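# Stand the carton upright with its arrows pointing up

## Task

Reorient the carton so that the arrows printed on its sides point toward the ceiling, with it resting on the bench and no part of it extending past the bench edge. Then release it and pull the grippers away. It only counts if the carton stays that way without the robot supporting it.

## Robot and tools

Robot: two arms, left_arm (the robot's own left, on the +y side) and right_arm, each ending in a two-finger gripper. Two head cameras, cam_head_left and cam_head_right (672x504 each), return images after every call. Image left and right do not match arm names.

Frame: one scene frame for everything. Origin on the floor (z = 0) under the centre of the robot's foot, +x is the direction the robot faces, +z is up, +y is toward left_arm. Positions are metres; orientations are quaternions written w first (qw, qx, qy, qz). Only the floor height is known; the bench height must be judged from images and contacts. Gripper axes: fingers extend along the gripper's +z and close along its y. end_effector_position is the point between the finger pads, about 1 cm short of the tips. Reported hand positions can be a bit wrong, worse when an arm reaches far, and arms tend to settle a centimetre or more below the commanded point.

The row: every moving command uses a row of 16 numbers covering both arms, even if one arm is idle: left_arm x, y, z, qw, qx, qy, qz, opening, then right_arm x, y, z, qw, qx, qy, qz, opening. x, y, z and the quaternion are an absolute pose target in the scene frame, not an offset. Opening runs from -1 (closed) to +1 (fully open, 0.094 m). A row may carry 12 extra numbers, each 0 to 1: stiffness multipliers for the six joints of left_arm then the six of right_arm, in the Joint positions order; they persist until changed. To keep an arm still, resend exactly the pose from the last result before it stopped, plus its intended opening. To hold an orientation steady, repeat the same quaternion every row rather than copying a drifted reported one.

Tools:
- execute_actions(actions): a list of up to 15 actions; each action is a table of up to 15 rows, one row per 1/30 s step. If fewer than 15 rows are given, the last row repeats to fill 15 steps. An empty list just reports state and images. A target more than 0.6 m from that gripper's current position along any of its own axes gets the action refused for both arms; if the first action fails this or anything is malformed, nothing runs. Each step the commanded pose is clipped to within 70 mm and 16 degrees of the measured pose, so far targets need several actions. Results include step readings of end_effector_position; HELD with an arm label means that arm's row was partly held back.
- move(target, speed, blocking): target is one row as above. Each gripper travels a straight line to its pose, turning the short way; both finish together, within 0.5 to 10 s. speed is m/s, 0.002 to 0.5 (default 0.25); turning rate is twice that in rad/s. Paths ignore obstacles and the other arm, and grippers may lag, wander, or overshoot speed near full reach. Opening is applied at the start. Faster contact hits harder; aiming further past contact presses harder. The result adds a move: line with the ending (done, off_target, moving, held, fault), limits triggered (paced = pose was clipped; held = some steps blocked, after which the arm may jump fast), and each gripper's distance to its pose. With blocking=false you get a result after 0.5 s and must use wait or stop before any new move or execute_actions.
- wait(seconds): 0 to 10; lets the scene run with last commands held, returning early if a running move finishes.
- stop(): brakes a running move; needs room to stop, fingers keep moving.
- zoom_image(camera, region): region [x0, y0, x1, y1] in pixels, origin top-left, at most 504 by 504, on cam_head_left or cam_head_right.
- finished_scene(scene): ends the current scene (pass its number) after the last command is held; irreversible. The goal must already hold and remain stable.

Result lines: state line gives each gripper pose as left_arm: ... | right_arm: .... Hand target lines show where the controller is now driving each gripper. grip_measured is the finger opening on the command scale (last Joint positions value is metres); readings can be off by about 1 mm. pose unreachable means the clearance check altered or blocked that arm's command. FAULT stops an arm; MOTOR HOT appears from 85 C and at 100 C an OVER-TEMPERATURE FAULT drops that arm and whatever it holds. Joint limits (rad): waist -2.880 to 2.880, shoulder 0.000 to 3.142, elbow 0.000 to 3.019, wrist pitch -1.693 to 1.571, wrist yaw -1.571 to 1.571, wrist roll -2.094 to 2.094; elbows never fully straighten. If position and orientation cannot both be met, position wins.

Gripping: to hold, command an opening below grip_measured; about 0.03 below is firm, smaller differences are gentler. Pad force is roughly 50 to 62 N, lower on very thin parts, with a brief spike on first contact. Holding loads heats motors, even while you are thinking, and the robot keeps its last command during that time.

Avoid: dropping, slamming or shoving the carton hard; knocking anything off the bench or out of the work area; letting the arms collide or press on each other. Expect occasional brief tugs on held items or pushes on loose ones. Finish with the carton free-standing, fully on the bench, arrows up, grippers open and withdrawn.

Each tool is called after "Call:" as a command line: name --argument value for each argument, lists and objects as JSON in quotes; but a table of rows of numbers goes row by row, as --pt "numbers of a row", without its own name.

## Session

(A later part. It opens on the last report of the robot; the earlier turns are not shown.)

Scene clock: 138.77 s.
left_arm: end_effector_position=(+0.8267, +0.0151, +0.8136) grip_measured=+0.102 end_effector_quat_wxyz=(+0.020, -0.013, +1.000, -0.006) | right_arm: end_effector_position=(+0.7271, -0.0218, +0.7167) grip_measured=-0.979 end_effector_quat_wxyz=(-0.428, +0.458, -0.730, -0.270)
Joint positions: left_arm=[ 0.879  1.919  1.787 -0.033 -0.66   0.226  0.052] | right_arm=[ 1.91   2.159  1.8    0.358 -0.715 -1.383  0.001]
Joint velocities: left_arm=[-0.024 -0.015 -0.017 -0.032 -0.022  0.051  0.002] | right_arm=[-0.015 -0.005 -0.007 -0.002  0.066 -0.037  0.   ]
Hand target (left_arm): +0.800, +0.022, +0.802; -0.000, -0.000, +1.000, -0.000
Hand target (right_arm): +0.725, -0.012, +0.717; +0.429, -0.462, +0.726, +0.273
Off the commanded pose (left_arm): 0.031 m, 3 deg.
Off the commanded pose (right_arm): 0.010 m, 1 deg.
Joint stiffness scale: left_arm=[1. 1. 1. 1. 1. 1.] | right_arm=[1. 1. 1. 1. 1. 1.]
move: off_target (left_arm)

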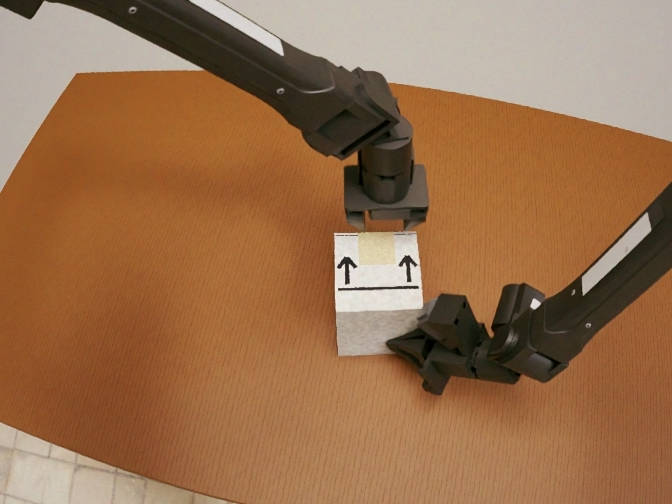

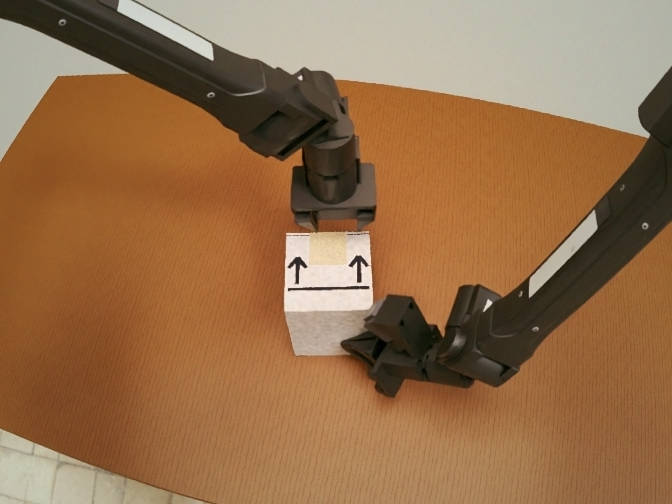

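Call:
execute_actions --actions '[[[0.8,0.022,0.8,0,0,1,0,0.1,0.722,-0.022,0.703,0.429,-0.462,0.726,0.273,-1]],[[0.785,0.022,0.803,0,0,1,0,0.1,0.726,-0.022,0.7,0.429,-0.462,0.726,0.273,-1]],[[0.77,0.022,0.81,0,0,1,0,0.1,0.728,-0.022,0.7,0.429,-0.462,0.726,0.273,-1]],[[0.755,0.022,0.817,0,0,1,0,0.1,0.728,-0.022,0.7,0.429,-0.462,0.726,0.273,-1]]]'

Scene clock: 144.20 s.
left_arm: end_effector_position=(+0.7938, +0.0233, +0.8317) grip_measured=+0.102 end_effector_quat_wxyz=(+0.028, -0.016, +0.999, -0.003) | right_arm: end_effector_position=(+0.7179, -0.0172, +0.7013) grip_measured=-0.979 end_effector_quat_wxyz=(-0.424, +0.457, -0.729, -0.282)
Joint positions: left_arm=[ 0.879  1.853  1.613  0.098 -0.663  0.232  0.052] | right_arm=[ 1.904  2.205  1.861  0.316 -0.731 -1.386  0.001]
Joint velocities: left_arm=[-0.005 -0.024 -0.027 -0.012  0.022 -0.022 -0.   ] | right_arm=[-0.015  0.005 -0.017 -0.002 -0.081  0.007 -0.002]
Hand target (left_arm): +0.755, +0.023, +0.819; -0.000, -0.000, +1.000, -0.000
Hand target (right_arm): +0.728, -0.022, +0.700; +0.429, -0.462, +0.726, +0.273
Off the commanded pose (left_arm): 0.042 m, 4 deg.
Off the commanded pose (right_arm): 0.011 m, 1 deg.
Joint stiffness scale: left_arm=[1. 1. 1. 1. 1. 1.] | right_arm=[1. 1. 1. 1. 1. 1.]
Step readings (end_effector_position; steps 1 to 15: 1st action; 16 to 30: 2nd action; 31 to 45: 3rd action; 46 to 60: 4th action):
0: left_arm (+0.8268, +0.0151, +0.8136) | right_arm (+0.7271, -0.0218, +0.7167)
1: left_arm (+0.8268, +0.0151, +0.8136) | right_arm (+0.7278, -0.0210, +0.7169)
2: left_arm (+0.8269, +0.0151, +0.8136) | right_arm (+0.7275, -0.0203, +0.7152)
4: left_arm (+0.8275, +0.0153, +0.8138) | right_arm (+0.7272, -0.0192, +0.7111)
8: left_arm (+0.8275, +0.0153, +0.8138) | right_arm (+0.7262, -0.0180, +0.7089)
15: left_arm (+0.8275, +0.0153, +0.8138) | right_arm (+0.7271, -0.0182, +0.7088)
16: left_arm (+0.8263, +0.0151, +0.8141) | right_arm (+0.7280, -0.0184, +0.7086)
17: left_arm (+0.8254, +0.0158, +0.8154) | right_arm (+0.7276, -0.0178, +0.7078)
19: left_arm (+0.8218, +0.0167, +0.8176) | right_arm (+0.7262, -0.0171, +0.7061)
23: left_arm (+0.8192, +0.0168, +0.8185) | right_arm (+0.7241, -0.0160, +0.7048)
30: left_arm (+0.8192, +0.0168, +0.8185) | right_arm (+0.7242, -0.0160, +0.7048)
31: left_arm (+0.8180, +0.0168, +0.8189) | right_arm (+0.7243, -0.0161, +0.7048)
32: left_arm (+0.8162, +0.0177, +0.8205) | right_arm (+0.7241, -0.0160, +0.7047)
34: left_arm (+0.8110, +0.0191, +0.8237) | right_arm (+0.7224, -0.0159, +0.7040)
38: left_arm (+0.8069, +0.0199, +0.8255) | right_arm (+0.7212, -0.0157, +0.7034)
45: left_arm (+0.8071, +0.0200, +0.8255) | right_arm (+0.7212, -0.0157, +0.7034)
46: left_arm (+0.8060, +0.0200, +0.8258) | right_arm (+0.7212, -0.0157, +0.7034)
47: left_arm (+0.8043, +0.0209, +0.8273) | right_arm (+0.7210, -0.0157, +0.7034)
49: left_arm (+0.7987, +0.0224, +0.8300) | right_arm (+0.7194, -0.0163, +0.7024)
53: left_arm (+0.7935, +0.0232, +0.8317) | right_arm (+0.7179, -0.0172, +0.7013)
60: end_effector_position above

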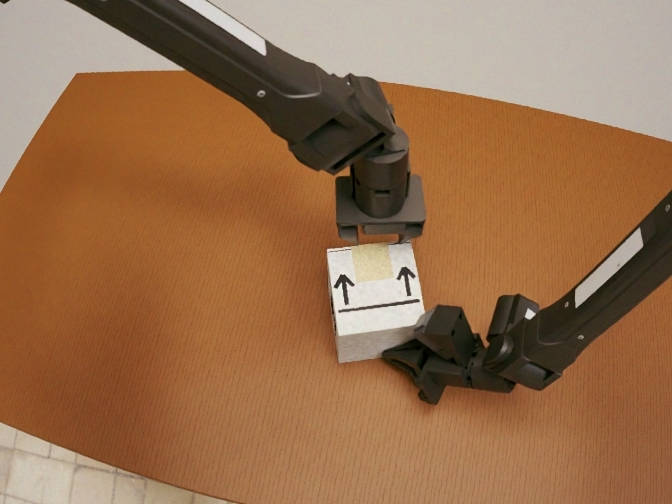

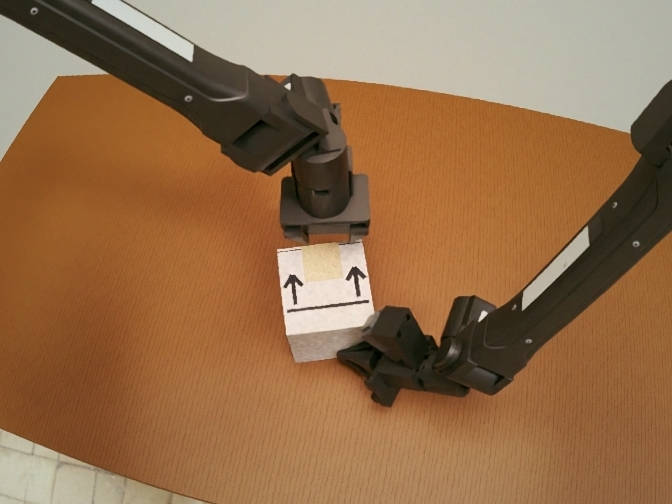

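Call:
execute_actions --actions '[[[0.745,0.012,0.822,0,0,1,0,0.1,0.725,-0.04,0.7,0.429,-0.462,0.726,0.273,-1]],[[0.732,0.008,0.827,0,0,1,0,0.1,0.725,-0.048,0.7,0.429,-0.462,0.726,0.273,-1]],[[0.72,0.008,0.83,0,0,1,0,0.1,0.725,-0.05,0.7,0.429,-0.462,0.726,0.273,-1]]]'

Scene clock: 147.97 s.
left_arm: end_effector_position=(+0.7246, +0.0102, +0.8317) grip_measured=+0.102 end_effector_quat_wxyz=(+0.001, +0.003, +1.000, -0.002) | right_arm: end_effector_position=(+0.7236, -0.0378, +0.7008) grip_measured=-0.979 end_effector_quat_wxyz=(-0.431, +0.457, -0.727, -0.279)
Joint positions: left_arm=[ 0.879  1.867  1.481  0.176 -0.677  0.229  0.052] | right_arm=[ 1.879  2.19   1.861  0.316 -0.764 -1.386  0.001]
Joint velocities: left_arm=[-0.015 -0.015 -0.022 -0.022 -0.007 -0.007 -0.001] | right_arm=[-0.005  0.024 -0.007 -0.007  0.007 -0.037  0.001]
Hand target (left_arm): +0.720, +0.008, +0.830; +0.000, -0.000, +1.000, -0.000
Hand target (right_arm): +0.725, -0.050, +0.700; +0.429, -0.462, +0.726, +0.273
Off the commanded pose (left_arm): 0.005 m, 0 deg.
Off the commanded pose (right_arm): 0.012 m, 1 deg.
Joint stiffness scale: left_arm=[1. 1. 1. 1. 1. 1.] | right_arm=[1. 1. 1. 1. 1. 1.]
Step readings (end_effector_position; steps 1 to 15: 1st action; 16 to 30: 2nd action; 31 to 45: 3rd action):
0: left_arm (+0.7938, +0.0233, +0.8317) | right_arm (+0.7179, -0.0172, +0.7013)
1: left_arm (+0.7934, +0.0238, +0.8317) | right_arm (+0.7176, -0.0178, +0.7017)
2: left_arm (+0.7908, +0.0237, +0.8318) | right_arm (+0.7172, -0.0179, +0.7025)
4: left_arm (+0.7794, +0.0215, +0.8319) | right_arm (+0.7176, -0.0208, +0.7021)
8: left_arm (+0.7573, +0.0156, +0.8307) | right_arm (+0.7199, -0.0282, +0.7007)
15: left_arm (+0.7525, +0.0129, +0.8288) | right_arm (+0.7219, -0.0313, +0.7007)
16: left_arm (+0.7520, +0.0134, +0.8289) | right_arm (+0.7219, -0.0312, +0.7012)
17: left_arm (+0.7507, +0.0137, +0.8291) | right_arm (+0.7221, -0.0313, +0.7018)
19: left_arm (+0.7468, +0.0132, +0.8295) | right_arm (+0.7221, -0.0324, +0.7015)
23: left_arm (+0.7385, +0.0119, +0.8300) | right_arm (+0.7224, -0.0355, +0.7006)
30: left_arm (+0.7389, +0.0120, +0.8301) | right_arm (+0.7238, -0.0374, +0.7008)
31: left_arm (+0.7385, +0.0120, +0.8302) | right_arm (+0.7238, -0.0373, +0.7009)
32: left_arm (+0.7374, +0.0120, +0.8304) | right_arm (+0.7237, -0.0375, +0.7008)
34: left_arm (+0.7333, +0.0114, +0.8309) | right_arm (+0.7237, -0.0375, +0.7009)
38: left_arm (+0.7244, +0.0101, +0.8317) | right_arm (+0.7236, -0.0378, +0.7008)
45: end_effector_position above

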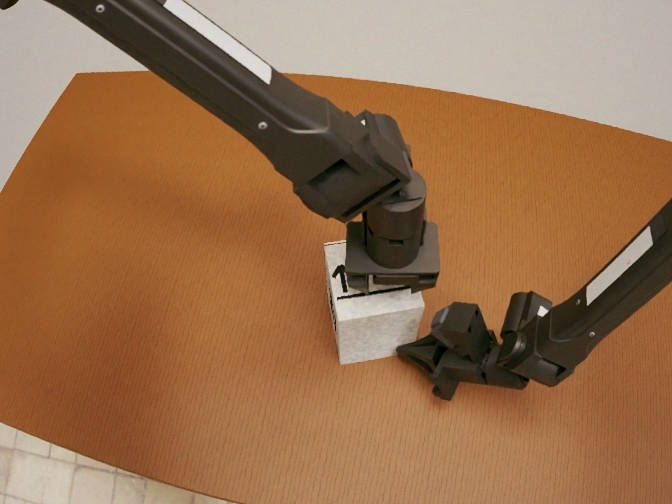

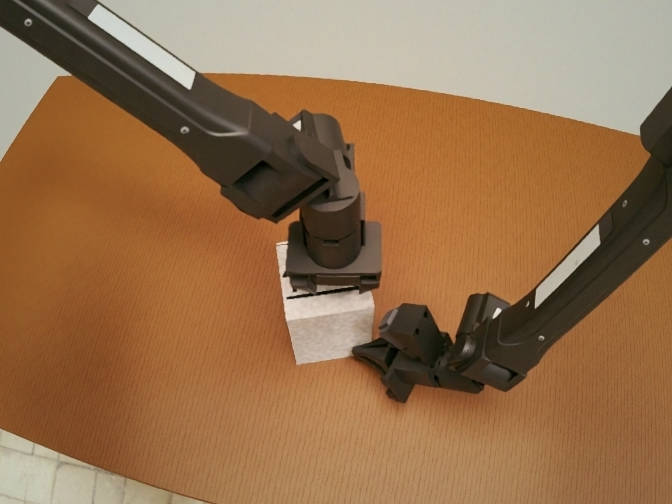

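Call:
move --target '[0.76,0.015,0.86,0,-0.1,0.995,0,0.1,0.70,-0.04,0.708,0.485,-0.634,0.581,0.153,-1]' --speed 0.12

Call:
move --target '[0.855,0.03,0.85,0,-0.1,0.995,0,0.1,0.705,-0.01,0.703,0.485,-0.634,0.581,0.153,-1]' --speed 0.15

Call:
move --target '[0.84,0.03,0.76,0,-0.1,0.995,0,0.1,0.718,-0.01,0.7,0.485,-0.634,0.581,0.153,-1]' --speed 0.1

Call:
move --target '[0.76,0.01,0.785,0,-0.1,0.995,0,0.1,0.722,-0.01,0.7,0.485,-0.634,0.581,0.153,-1]' --speed 0.04

Scene clock: 158.13 s.
left_arm: end_effector_position=(+0.7401, +0.0194, +0.8437) grip_measured=+0.102 end_effector_quat_wxyz=(-0.011, -0.091, +0.996, +0.008) | right_arm: end_effector_position=(+0.6986, -0.0315, +0.7057) grip_measured=-0.979 end_effector_quat_wxyz=(+0.486, -0.628, +0.586, +0.164)
Joint positions: left_arm=[ 0.869  1.832  1.497  0.097 -0.709  0.023  0.052] | right_arm=[ 1.879  2.187  1.793  0.37  -0.764 -1.906  0.001]
Joint velocities: left_arm=[-0.015  0.005 -0.022  0.002 -0.007  0.022 -0.001] | right_arm=[-0.024  0.005  0.017 -0.007 -0.022 -0.022 -0.   ]
Hand target (left_arm): +0.760, +0.015, +0.859; +0.000, -0.100, +0.995, -0.000
Hand target (right_arm): +0.700, -0.040, +0.707; -0.485, +0.635, -0.581, -0.153
Off the commanded pose (left_arm): 0.026 m, 2 deg.
Off the commanded pose (right_arm): 0.009 m, 2 deg.
Joint stiffness scale: left_arm=[1. 1. 1. 1. 1. 1.] | right_arm=[1. 1. 1. 1. 1. 1.]
move: off_target (left_arm)

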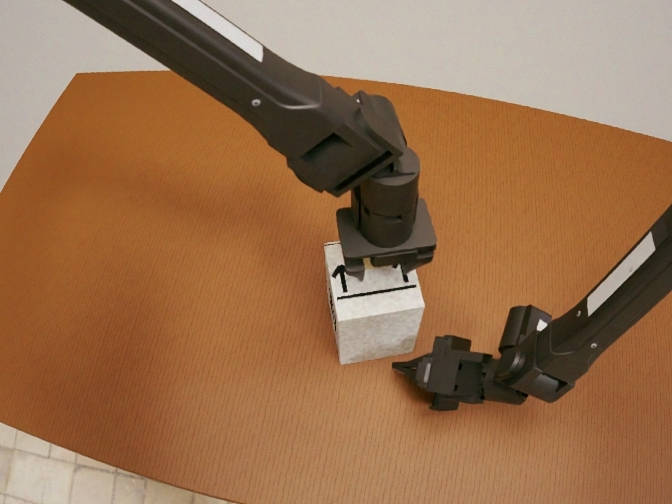

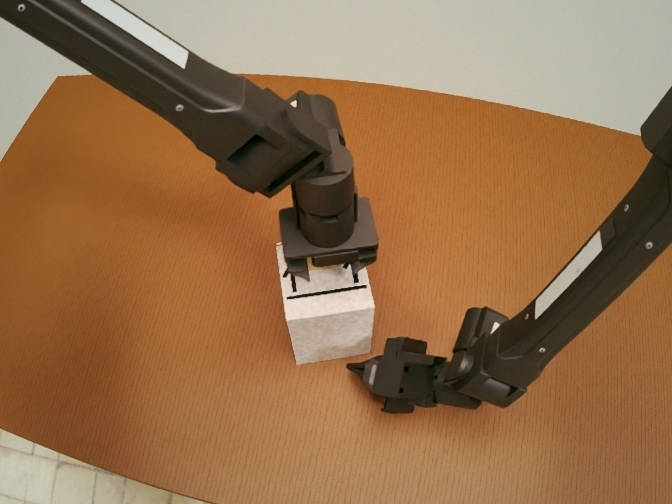

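Scene clock: 159.40 s.
left_arm: end_effector_position=(+0.8637, +0.0495, +0.8466) grip_measured=+0.102 end_effector_quat_wxyz=(+0.007, -0.106, +0.994, +0.010) | right_arm: end_effector_position=(+0.7094, -0.0178, +0.7050) grip_measured=-0.979 end_effector_quat_wxyz=(+0.484, -0.631, +0.587, +0.155)
Joint positions: left_arm=[ 0.869  1.832  1.806 -0.164 -0.709  0.022  0.052] | right_arm=[ 1.902  2.198  1.819  0.37  -0.727 -1.907  0.001]
Joint velocities: left_arm=[-0.005 -0.005  0.002 -0.017  0.037 -0.007 -0.   ] | right_arm=[-0.005 -0.005 -0.007 -0.012 -0.007  0.095 -0.001]
Hand target (left_arm): +0.855, +0.030, +0.849; +0.000, -0.100, +0.995, +0.000
Hand target (right_arm): +0.705, -0.010, +0.703; -0.486, +0.634, -0.582, -0.153
Off the commanded pose (left_arm): 0.022 m, 2 deg.
Off the commanded pose (right_arm): 0.009 m, 1 deg.
Joint stiffness scale: left_arm=[1. 1. 1. 1. 1. 1.] | right_arm=[1. 1. 1. 1. 1. 1.]
move: off_target (left_arm)

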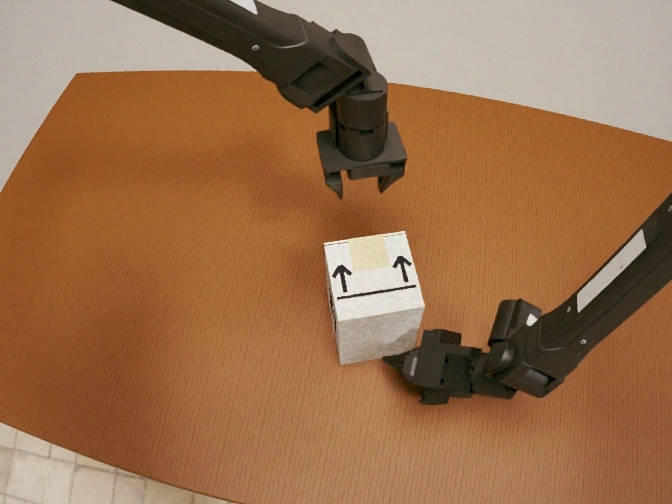

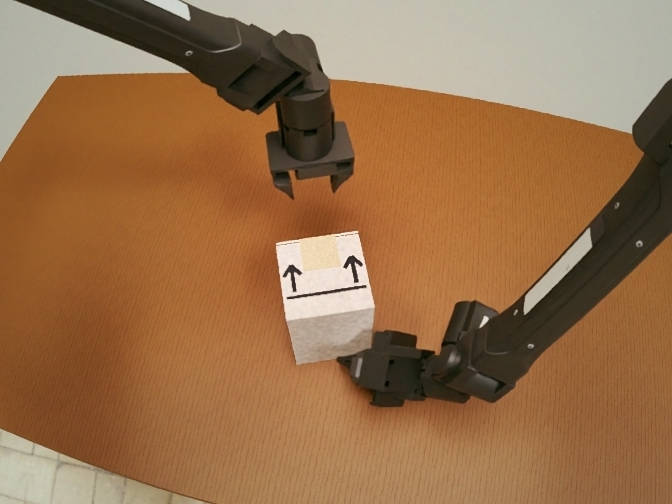

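Scene clock: 160.97 s.
left_arm: end_effector_position=(+0.8523, +0.0246, +0.7753) grip_measured=+0.102 end_effector_quat_wxyz=(+0.009, -0.107, +0.994, -0.007) | right_arm: end_effector_position=(+0.7241, -0.0217, +0.7016) grip_measured=-0.979 end_effector_quat_wxyz=(+0.485, -0.632, +0.586, +0.147)
Joint positions: left_arm=[ 0.916  2.015  2.004 -0.174 -0.629  0.029  0.052] | right_arm=[ 1.902  2.202  1.858  0.35  -0.724 -1.907  0.001]
Joint velocities: left_arm=[-0.005 -0.024 -0.002 -0.007  0.007  0.066  0.   ] | right_arm=[-0.015 -0.005  0.032 -0.017  0.037  0.022 -0.   ]
Hand target (left_arm): +0.840, +0.031, +0.761; -0.000, -0.100, +0.995, -0.000
Hand target (right_arm): +0.718, -0.010, +0.701; -0.486, +0.634, -0.582, -0.153
Off the commanded pose (left_arm): 0.020 m, 2 deg.
Off the commanded pose (right_arm): 0.013 m, 1 deg.
Joint stiffness scale: left_arm=[1. 1. 1. 1. 1. 1.] | right_arm=[1. 1. 1. 1. 1. 1.]
move: off_target (left_arm, right_arm)

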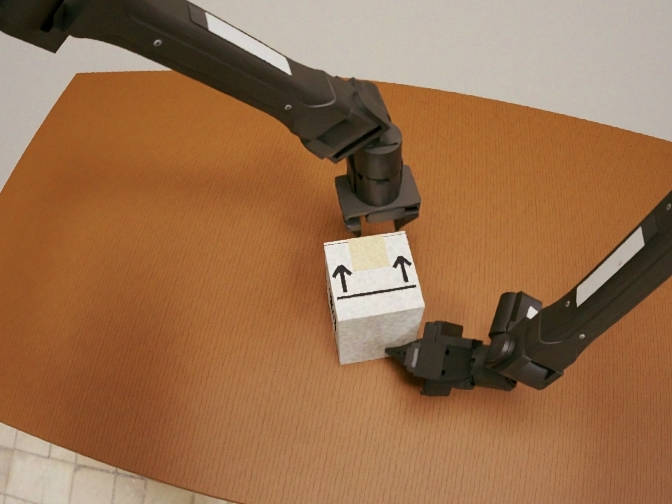

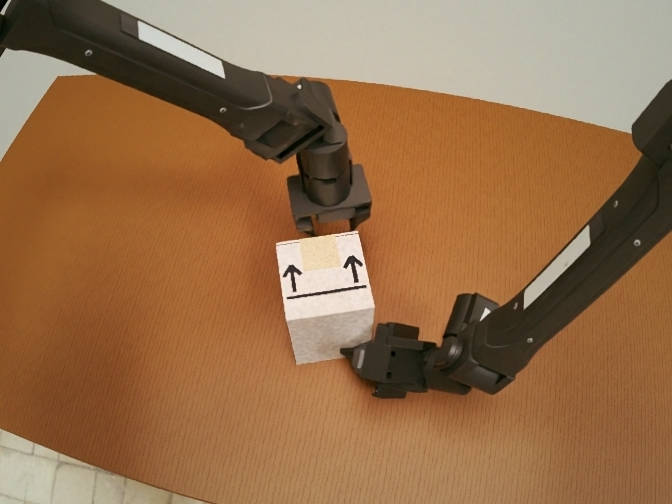

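Scene clock: 163.53 s.
left_arm: end_effector_position=(+0.8076, +0.0266, +0.7957) grip_measured=+0.102 end_effector_quat_wxyz=(+0.034, -0.124, +0.992, -0.001) | right_arm: end_effector_position=(+0.7161, -0.0190, +0.6978) grip_measured=-0.979 end_effector_quat_wxyz=(+0.480, -0.632, +0.588, +0.155)
Joint positions: left_arm=[ 0.911  1.933  1.742  0.07  -0.639  0.034  0.052] | right_arm=[ 1.902  2.211  1.861  0.336 -0.721 -1.907  0.001]
Joint velocities: left_arm=[-0.015 -0.015 -0.007  0.007 -0.022 -0.022 -0.001] | right_arm=[-0.015  0.005 -0.002 -0.002 -0.037  0.007  0.001]
Hand target (left_arm): +0.761, +0.011, +0.787; +0.000, -0.100, +0.995, -0.000
Hand target (right_arm): +0.722, -0.010, +0.700; -0.486, +0.634, -0.582, -0.153
Off the commanded pose (left_arm): 0.051 m, 5 deg.
Off the commanded pose (right_arm): 0.011 m, 1 deg.
Joint stiffness scale: left_arm=[1. 1. 1. 1. 1. 1.] | right_arm=[1. 1. 1. 1. 1. 1.]
move: off_target (left_arm, right_arm)

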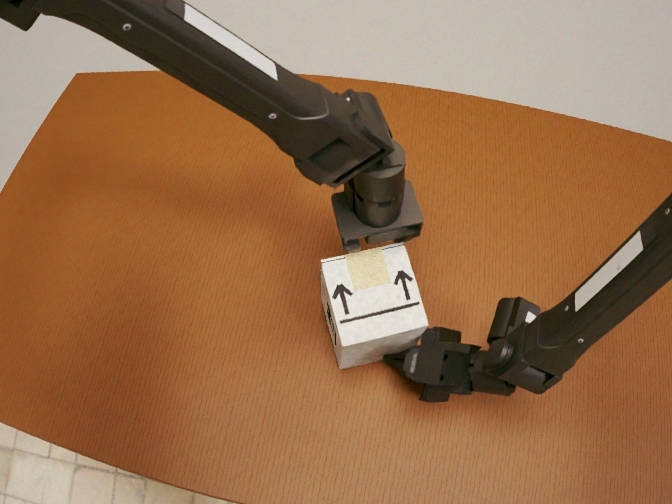

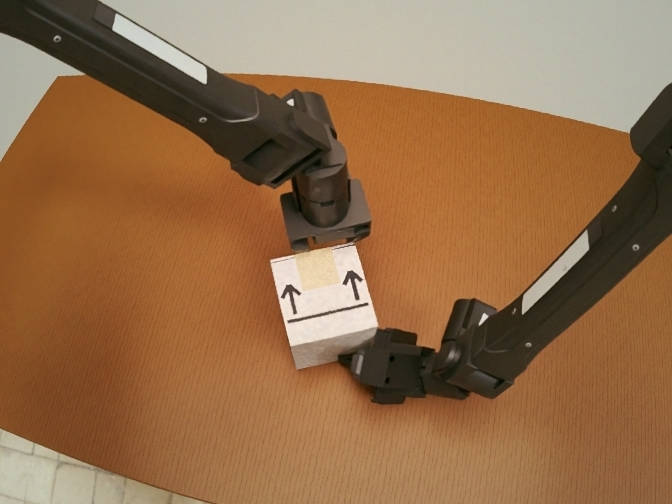

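Call:
execute_actions --actions '[[[0.75,0.005,0.785,0,-0.15,0.989,0,0.1,0.722,-0.022,0.698,0.485,-0.634,0.581,0.153,-1]],[[0.738,0.0,0.788,0,-0.15,0.989,0,0.1,0.724,-0.032,0.698,0.485,-0.634,0.581,0.153,-1]],[[0.726,0.0,0.79,0,-0.15,0.989,0,0.1,0.726,-0.038,0.698,0.485,-0.634,0.581,0.153,-1]]]'

Scene clock: 167.80 s.
left_arm: end_effector_position=(+0.7679, +0.0211, +0.8008) grip_measured=+0.102 end_effector_quat_wxyz=(-0.028, +0.167, -0.986, -0.004) | right_arm: end_effector_position=(+0.7075, -0.0323, +0.6927) grip_measured=-0.979 end_effector_quat_wxyz=(+0.478, -0.632, +0.588, +0.164)
Joint positions: left_arm=[ 0.908  1.922  1.632  0.155 -0.656 -0.062  0.052] | right_arm=[ 1.879  2.211  1.861  0.314 -0.747 -1.915  0.001]
Joint velocities: left_arm=[-0.005 -0.005  0.007  0.022 -0.037 -0.007 -0.001] | right_arm=[-0.015 -0.005  0.007 -0.032 -0.051 -0.037 -0.001]
Hand target (left_arm): +0.726, +0.002, +0.792; +0.000, -0.149, +0.989, -0.000
Hand target (right_arm): +0.726, -0.038, +0.699; -0.485, +0.635, -0.581, -0.153
Off the commanded pose (left_arm): 0.048 m, 4 deg.
Off the commanded pose (right_arm): 0.020 m, 2 deg.
Joint stiffness scale: left_arm=[1. 1. 1. 1. 1. 1.] | right_arm=[1. 1. 1. 1. 1. 1.]
Step readings (end_effector_position; steps 1 to 15: 1st action; 16 to 30: 2nd action; 31 to 45: 3rd action):
0: left_arm (+0.8076, +0.0266, +0.7957) | right_arm (+0.7161, -0.0190, +0.6978)
1: left_arm (+0.8071, +0.0272, +0.7958) | right_arm (+0.7156, -0.0195, +0.6978)
2: left_arm (+0.8063, +0.0280, +0.7960) | right_arm (+0.7153, -0.0194, +0.6980)
4: left_arm (+0.8033, +0.0286, +0.7967) | right_arm (+0.7146, -0.0202, +0.6978)
8: left_arm (+0.8014, +0.0285, +0.7976) | right_arm (+0.7141, -0.0209, +0.6975)
15: left_arm (+0.8018, +0.0287, +0.7977) | right_arm (+0.7141, -0.0209, +0.6975)
16: left_arm (+0.8012, +0.0288, +0.7979) | right_arm (+0.7138, -0.0211, +0.6977)
17: left_arm (+0.7999, +0.0289, +0.7983) | right_arm (+0.7134, -0.0212, +0.6979)
19: left_arm (+0.7960, +0.0279, +0.7997) | right_arm (+0.7126, -0.0222, +0.6976)
23: left_arm (+0.7859, +0.0247, +0.8001) | right_arm (+0.7113, -0.0255, +0.6960)
30: left_arm (+0.7780, +0.0229, +0.8002) | right_arm (+0.7103, -0.0283, +0.6945)
31: left_arm (+0.7772, +0.0228, +0.8002) | right_arm (+0.7101, -0.0285, +0.6945)
32: left_arm (+0.7761, +0.0226, +0.8004) | right_arm (+0.7098, -0.0286, +0.6945)
34: left_arm (+0.7728, +0.0221, +0.8006) | right_arm (+0.7091, -0.0298, +0.6940)
38: left_arm (+0.7675, +0.0210, +0.8008) | right_arm (+0.7075, -0.0323, +0.6927)
45: end_effector_position above

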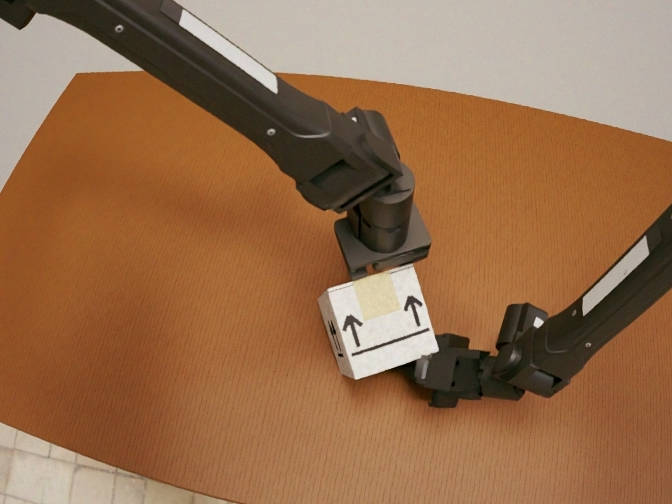

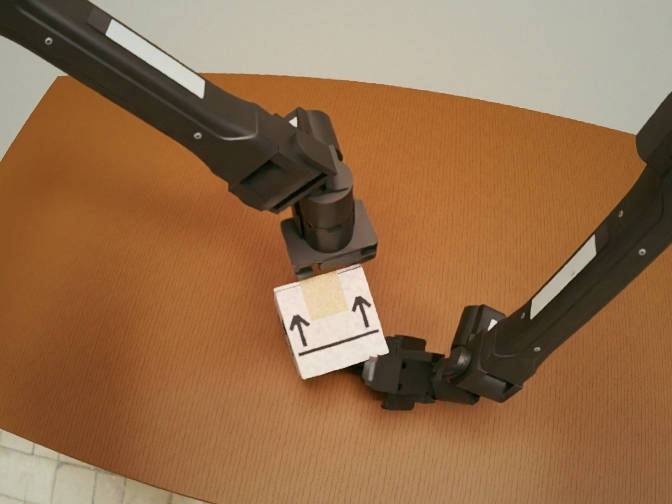

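Call:
execute_actions --actions '[[[0.714,-0.004,0.79,0,-0.17,0.985,0,0.1,0.715,-0.05,0.698,0.485,-0.634,0.581,0.153,-1]],[[0.702,-0.008,0.79,0,-0.17,0.985,0,0.1,0.708,-0.062,0.698,0.485,-0.634,0.581,0.153,-1]],[[0.69,-0.012,0.79,0,-0.17,0.985,0,0.1,0.70,-0.074,0.698,0.485,-0.634,0.581,0.153,-1]]]'

Scene clock: 171.40 s.
left_arm: end_effector_position=(+0.7096, +0.0012, +0.7937) grip_measured=+0.102 end_effector_quat_wxyz=(-0.012, +0.175, -0.984, -0.003) | right_arm: end_effector_position=(+0.6896, -0.0814, +0.6874) grip_measured=-0.979 end_effector_quat_wxyz=(+0.474, -0.634, +0.590, +0.159)
Joint positions: left_arm=[ 0.907  1.966  1.551  0.24  -0.657 -0.103  0.052] | right_arm=[ 1.81   2.184  1.808  0.345 -0.802 -1.915  0.001]
Joint velocities: left_arm=[-0.005  0.103 -0.002  0.002 -0.007 -0.007 -0.   ] | right_arm=[-0.015 -0.024 -0.002  0.002 -0.168  0.051  0.001]
Hand target (left_arm): +0.690, -0.011, +0.791; +0.000, -0.170, +0.985, -0.000
Hand target (right_arm): +0.700, -0.074, +0.698; -0.485, +0.635, -0.581, -0.153
Off the commanded pose (left_arm): 0.024 m, 1 deg.
Off the commanded pose (right_arm): 0.017 m, 2 deg.
Joint stiffness scale: left_arm=[1. 1. 1. 1. 1. 1.] | right_arm=[1. 1. 1. 1. 1. 1.]
Step readings (end_effector_position; steps 1 to 15: 1st action; 16 to 30: 2nd action; 31 to 45: 3rd action):
0: left_arm (+0.7679, +0.0211, +0.8008) | right_arm (+0.7075, -0.0323, +0.6927)
1: left_arm (+0.7675, +0.0211, +0.8009) | right_arm (+0.7066, -0.0326, +0.6933)
2: left_arm (+0.7668, +0.0211, +0.8011) | right_arm (+0.7057, -0.0324, +0.6945)
4: left_arm (+0.7632, +0.0205, +0.8014) | right_arm (+0.7034, -0.0347, +0.6944)
8: left_arm (+0.7590, +0.0197, +0.8016) | right_arm (+0.7005, -0.0387, +0.6928)
15: left_arm (+0.7586, +0.0196, +0.8017) | right_arm (+0.7008, -0.0398, +0.6925)
16: left_arm (+0.7584, +0.0197, +0.8018) | right_arm (+0.7005, -0.0402, +0.6935)
17: left_arm (+0.7581, +0.0198, +0.8020) | right_arm (+0.7001, -0.0404, +0.6951)
19: left_arm (+0.7557, +0.0190, +0.8026) | right_arm (+0.6985, -0.0432, +0.6961)
23: left_arm (+0.7499, +0.0176, +0.8026) | right_arm (+0.6989, -0.0510, +0.6946)
30: left_arm (+0.7433, +0.0148, +0.8011) | right_arm (+0.6985, -0.0582, +0.6921)
31: left_arm (+0.7423, +0.0145, +0.8009) | right_arm (+0.6975, -0.0591, +0.6924)
32: left_arm (+0.7421, +0.0146, +0.8011) | right_arm (+0.6967, -0.0597, +0.6937)
34: left_arm (+0.7383, +0.0137, +0.8012) | right_arm (+0.6944, -0.0624, +0.6944)
38: left_arm (+0.7287, +0.0102, +0.7995) | right_arm (+0.6906, -0.0695, +0.6916)
45: end_effector_position above

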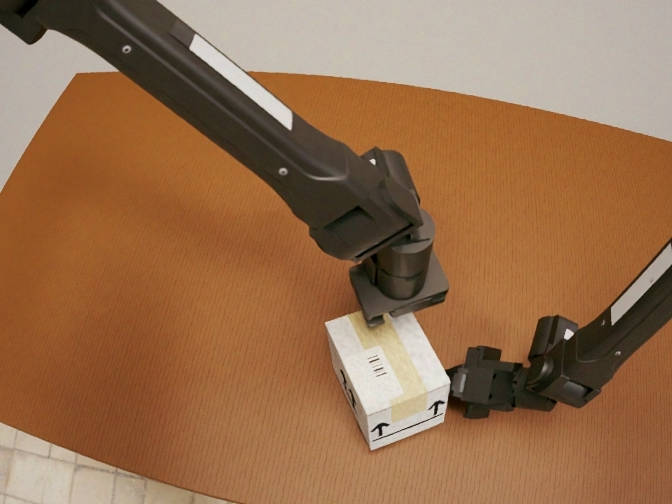

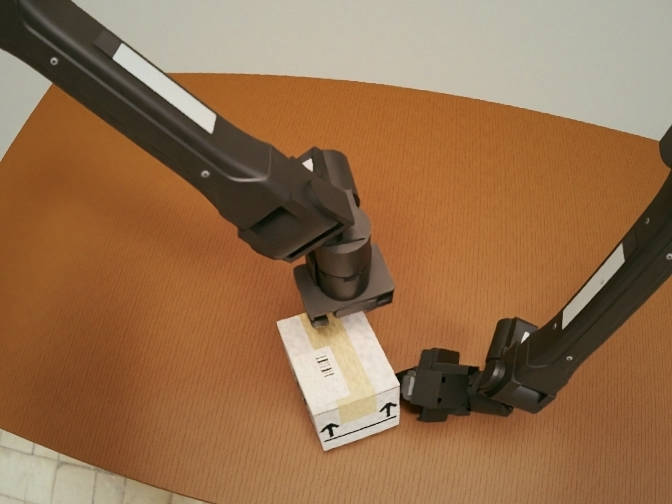

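Call:
move --target '[0.74,0.03,0.88,0,-0.17,0.985,0,0.1,0.70,-0.16,0.71,0.485,-0.634,0.581,0.153,-1]' --speed 0.1

Call:
move --target '[0.68,0.27,0.92,0,-0.17,0.985,0,0.1,0.66,-0.27,0.85,0.429,-0.462,0.726,0.273,-1]' --speed 0.3

Scene clock: 174.73 s.
left_arm: end_effector_position=(+0.7328, +0.0345, +0.8675) grip_measured=+0.102 end_effector_quat_wxyz=(+0.002, +0.167, -0.986, -0.007) | right_arm: end_effector_position=(+0.7039, -0.1571, +0.7089) grip_measured=-0.979 end_effector_quat_wxyz=(+0.488, -0.633, +0.582, +0.150)
Joint positions: left_arm=[ 0.866  1.759  1.389  0.153 -0.708 -0.118  0.052] | right_arm=[ 1.72   2.084  1.739  0.345 -0.916 -1.916  0.001]
Joint velocities: left_arm=[-0.015  0.015 -0.012 -0.002 -0.051  0.007 -0.001] | right_arm=[-0.015  0.005  0.017 -0.017  0.022 -0.081  0.001]
Hand target (left_arm): +0.740, +0.029, +0.880; +0.001, -0.170, +0.986, +0.000
Hand target (right_arm): +0.699, -0.160, +0.711; -0.485, +0.635, -0.581, -0.154
Off the commanded pose (left_arm): 0.015 m, 1 deg.
Off the commanded pose (right_arm): 0.005 m, 1 deg.
Joint stiffness scale: left_arm=[1. 1. 1. 1. 1. 1.] | right_arm=[1. 1. 1. 1. 1. 1.]
move: off_target (left_arm)

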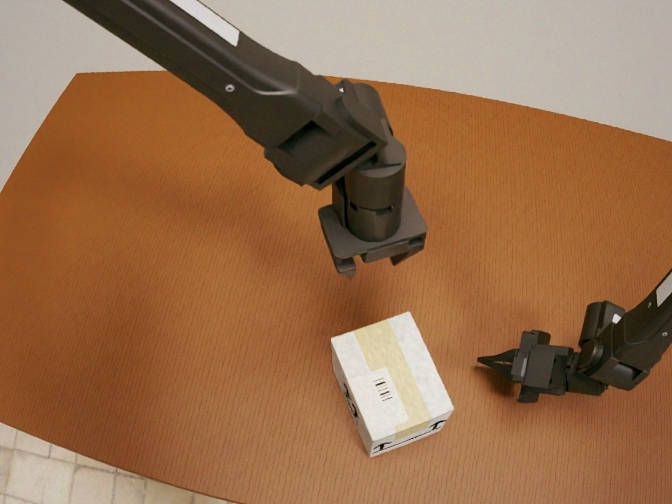

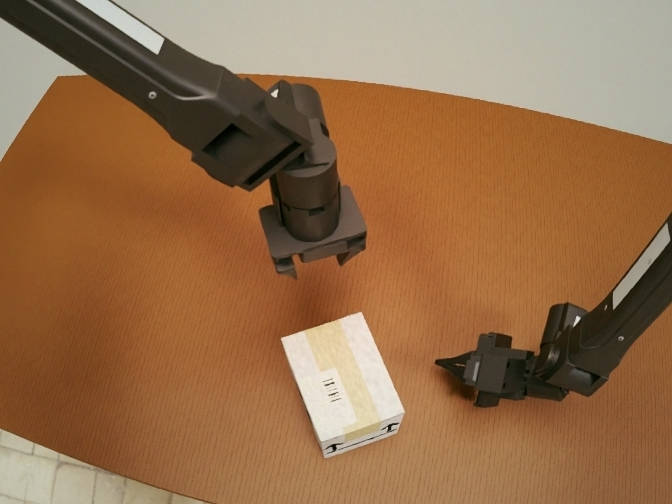

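Scene clock: 176.20 s.
left_arm: end_effector_position=(+0.6779, +0.2658, +0.9184) grip_measured=+0.102 end_effector_quat_wxyz=(+0.002, +0.177, -0.984, -0.001) | right_arm: end_effector_position=(+0.6649, -0.2720, +0.8469) grip_measured=-0.979 end_effector_quat_wxyz=(-0.431, +0.472, -0.721, -0.267)
Joint positions: left_arm=[ 1.229  1.321  0.979  0.165 -0.34  -0.057  0.052] | right_arm=[ 1.541  1.706  1.245  0.439 -1.088 -1.435  0.001]
Joint velocities: left_arm=[-0.015  0.005  0.007  0.007 -0.022  0.081 -0.001] | right_arm=[-0.005 -0.005  0.007  0.017  0.007  0.022  0.001]
Hand target (left_arm): +0.679, +0.267, +0.924; -0.002, -0.173, +0.985, -0.001
Hand target (right_arm): +0.657, -0.268, +0.850; +0.428, -0.464, +0.725, +0.274
Off the commanded pose (left_arm): 0.005 m, 1 deg.
Off the commanded pose (right_arm): 0.006 m, 2 deg.
Joint stiffness scale: left_arm=[1. 1. 1. 1. 1. 1.] | right_arm=[1. 1. 1. 1. 1. 1.]
move: done

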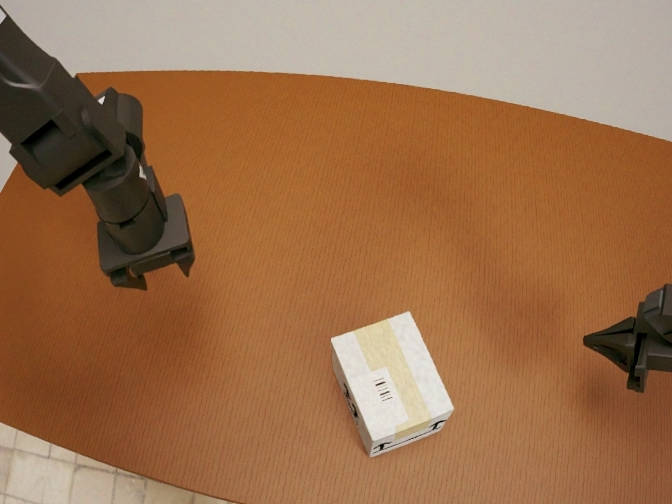

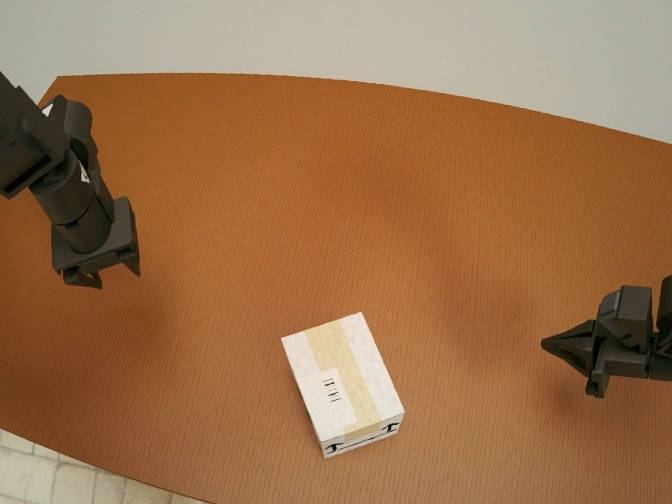

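Call:
finished_scene --scene 2

The scene is finished: the task was done.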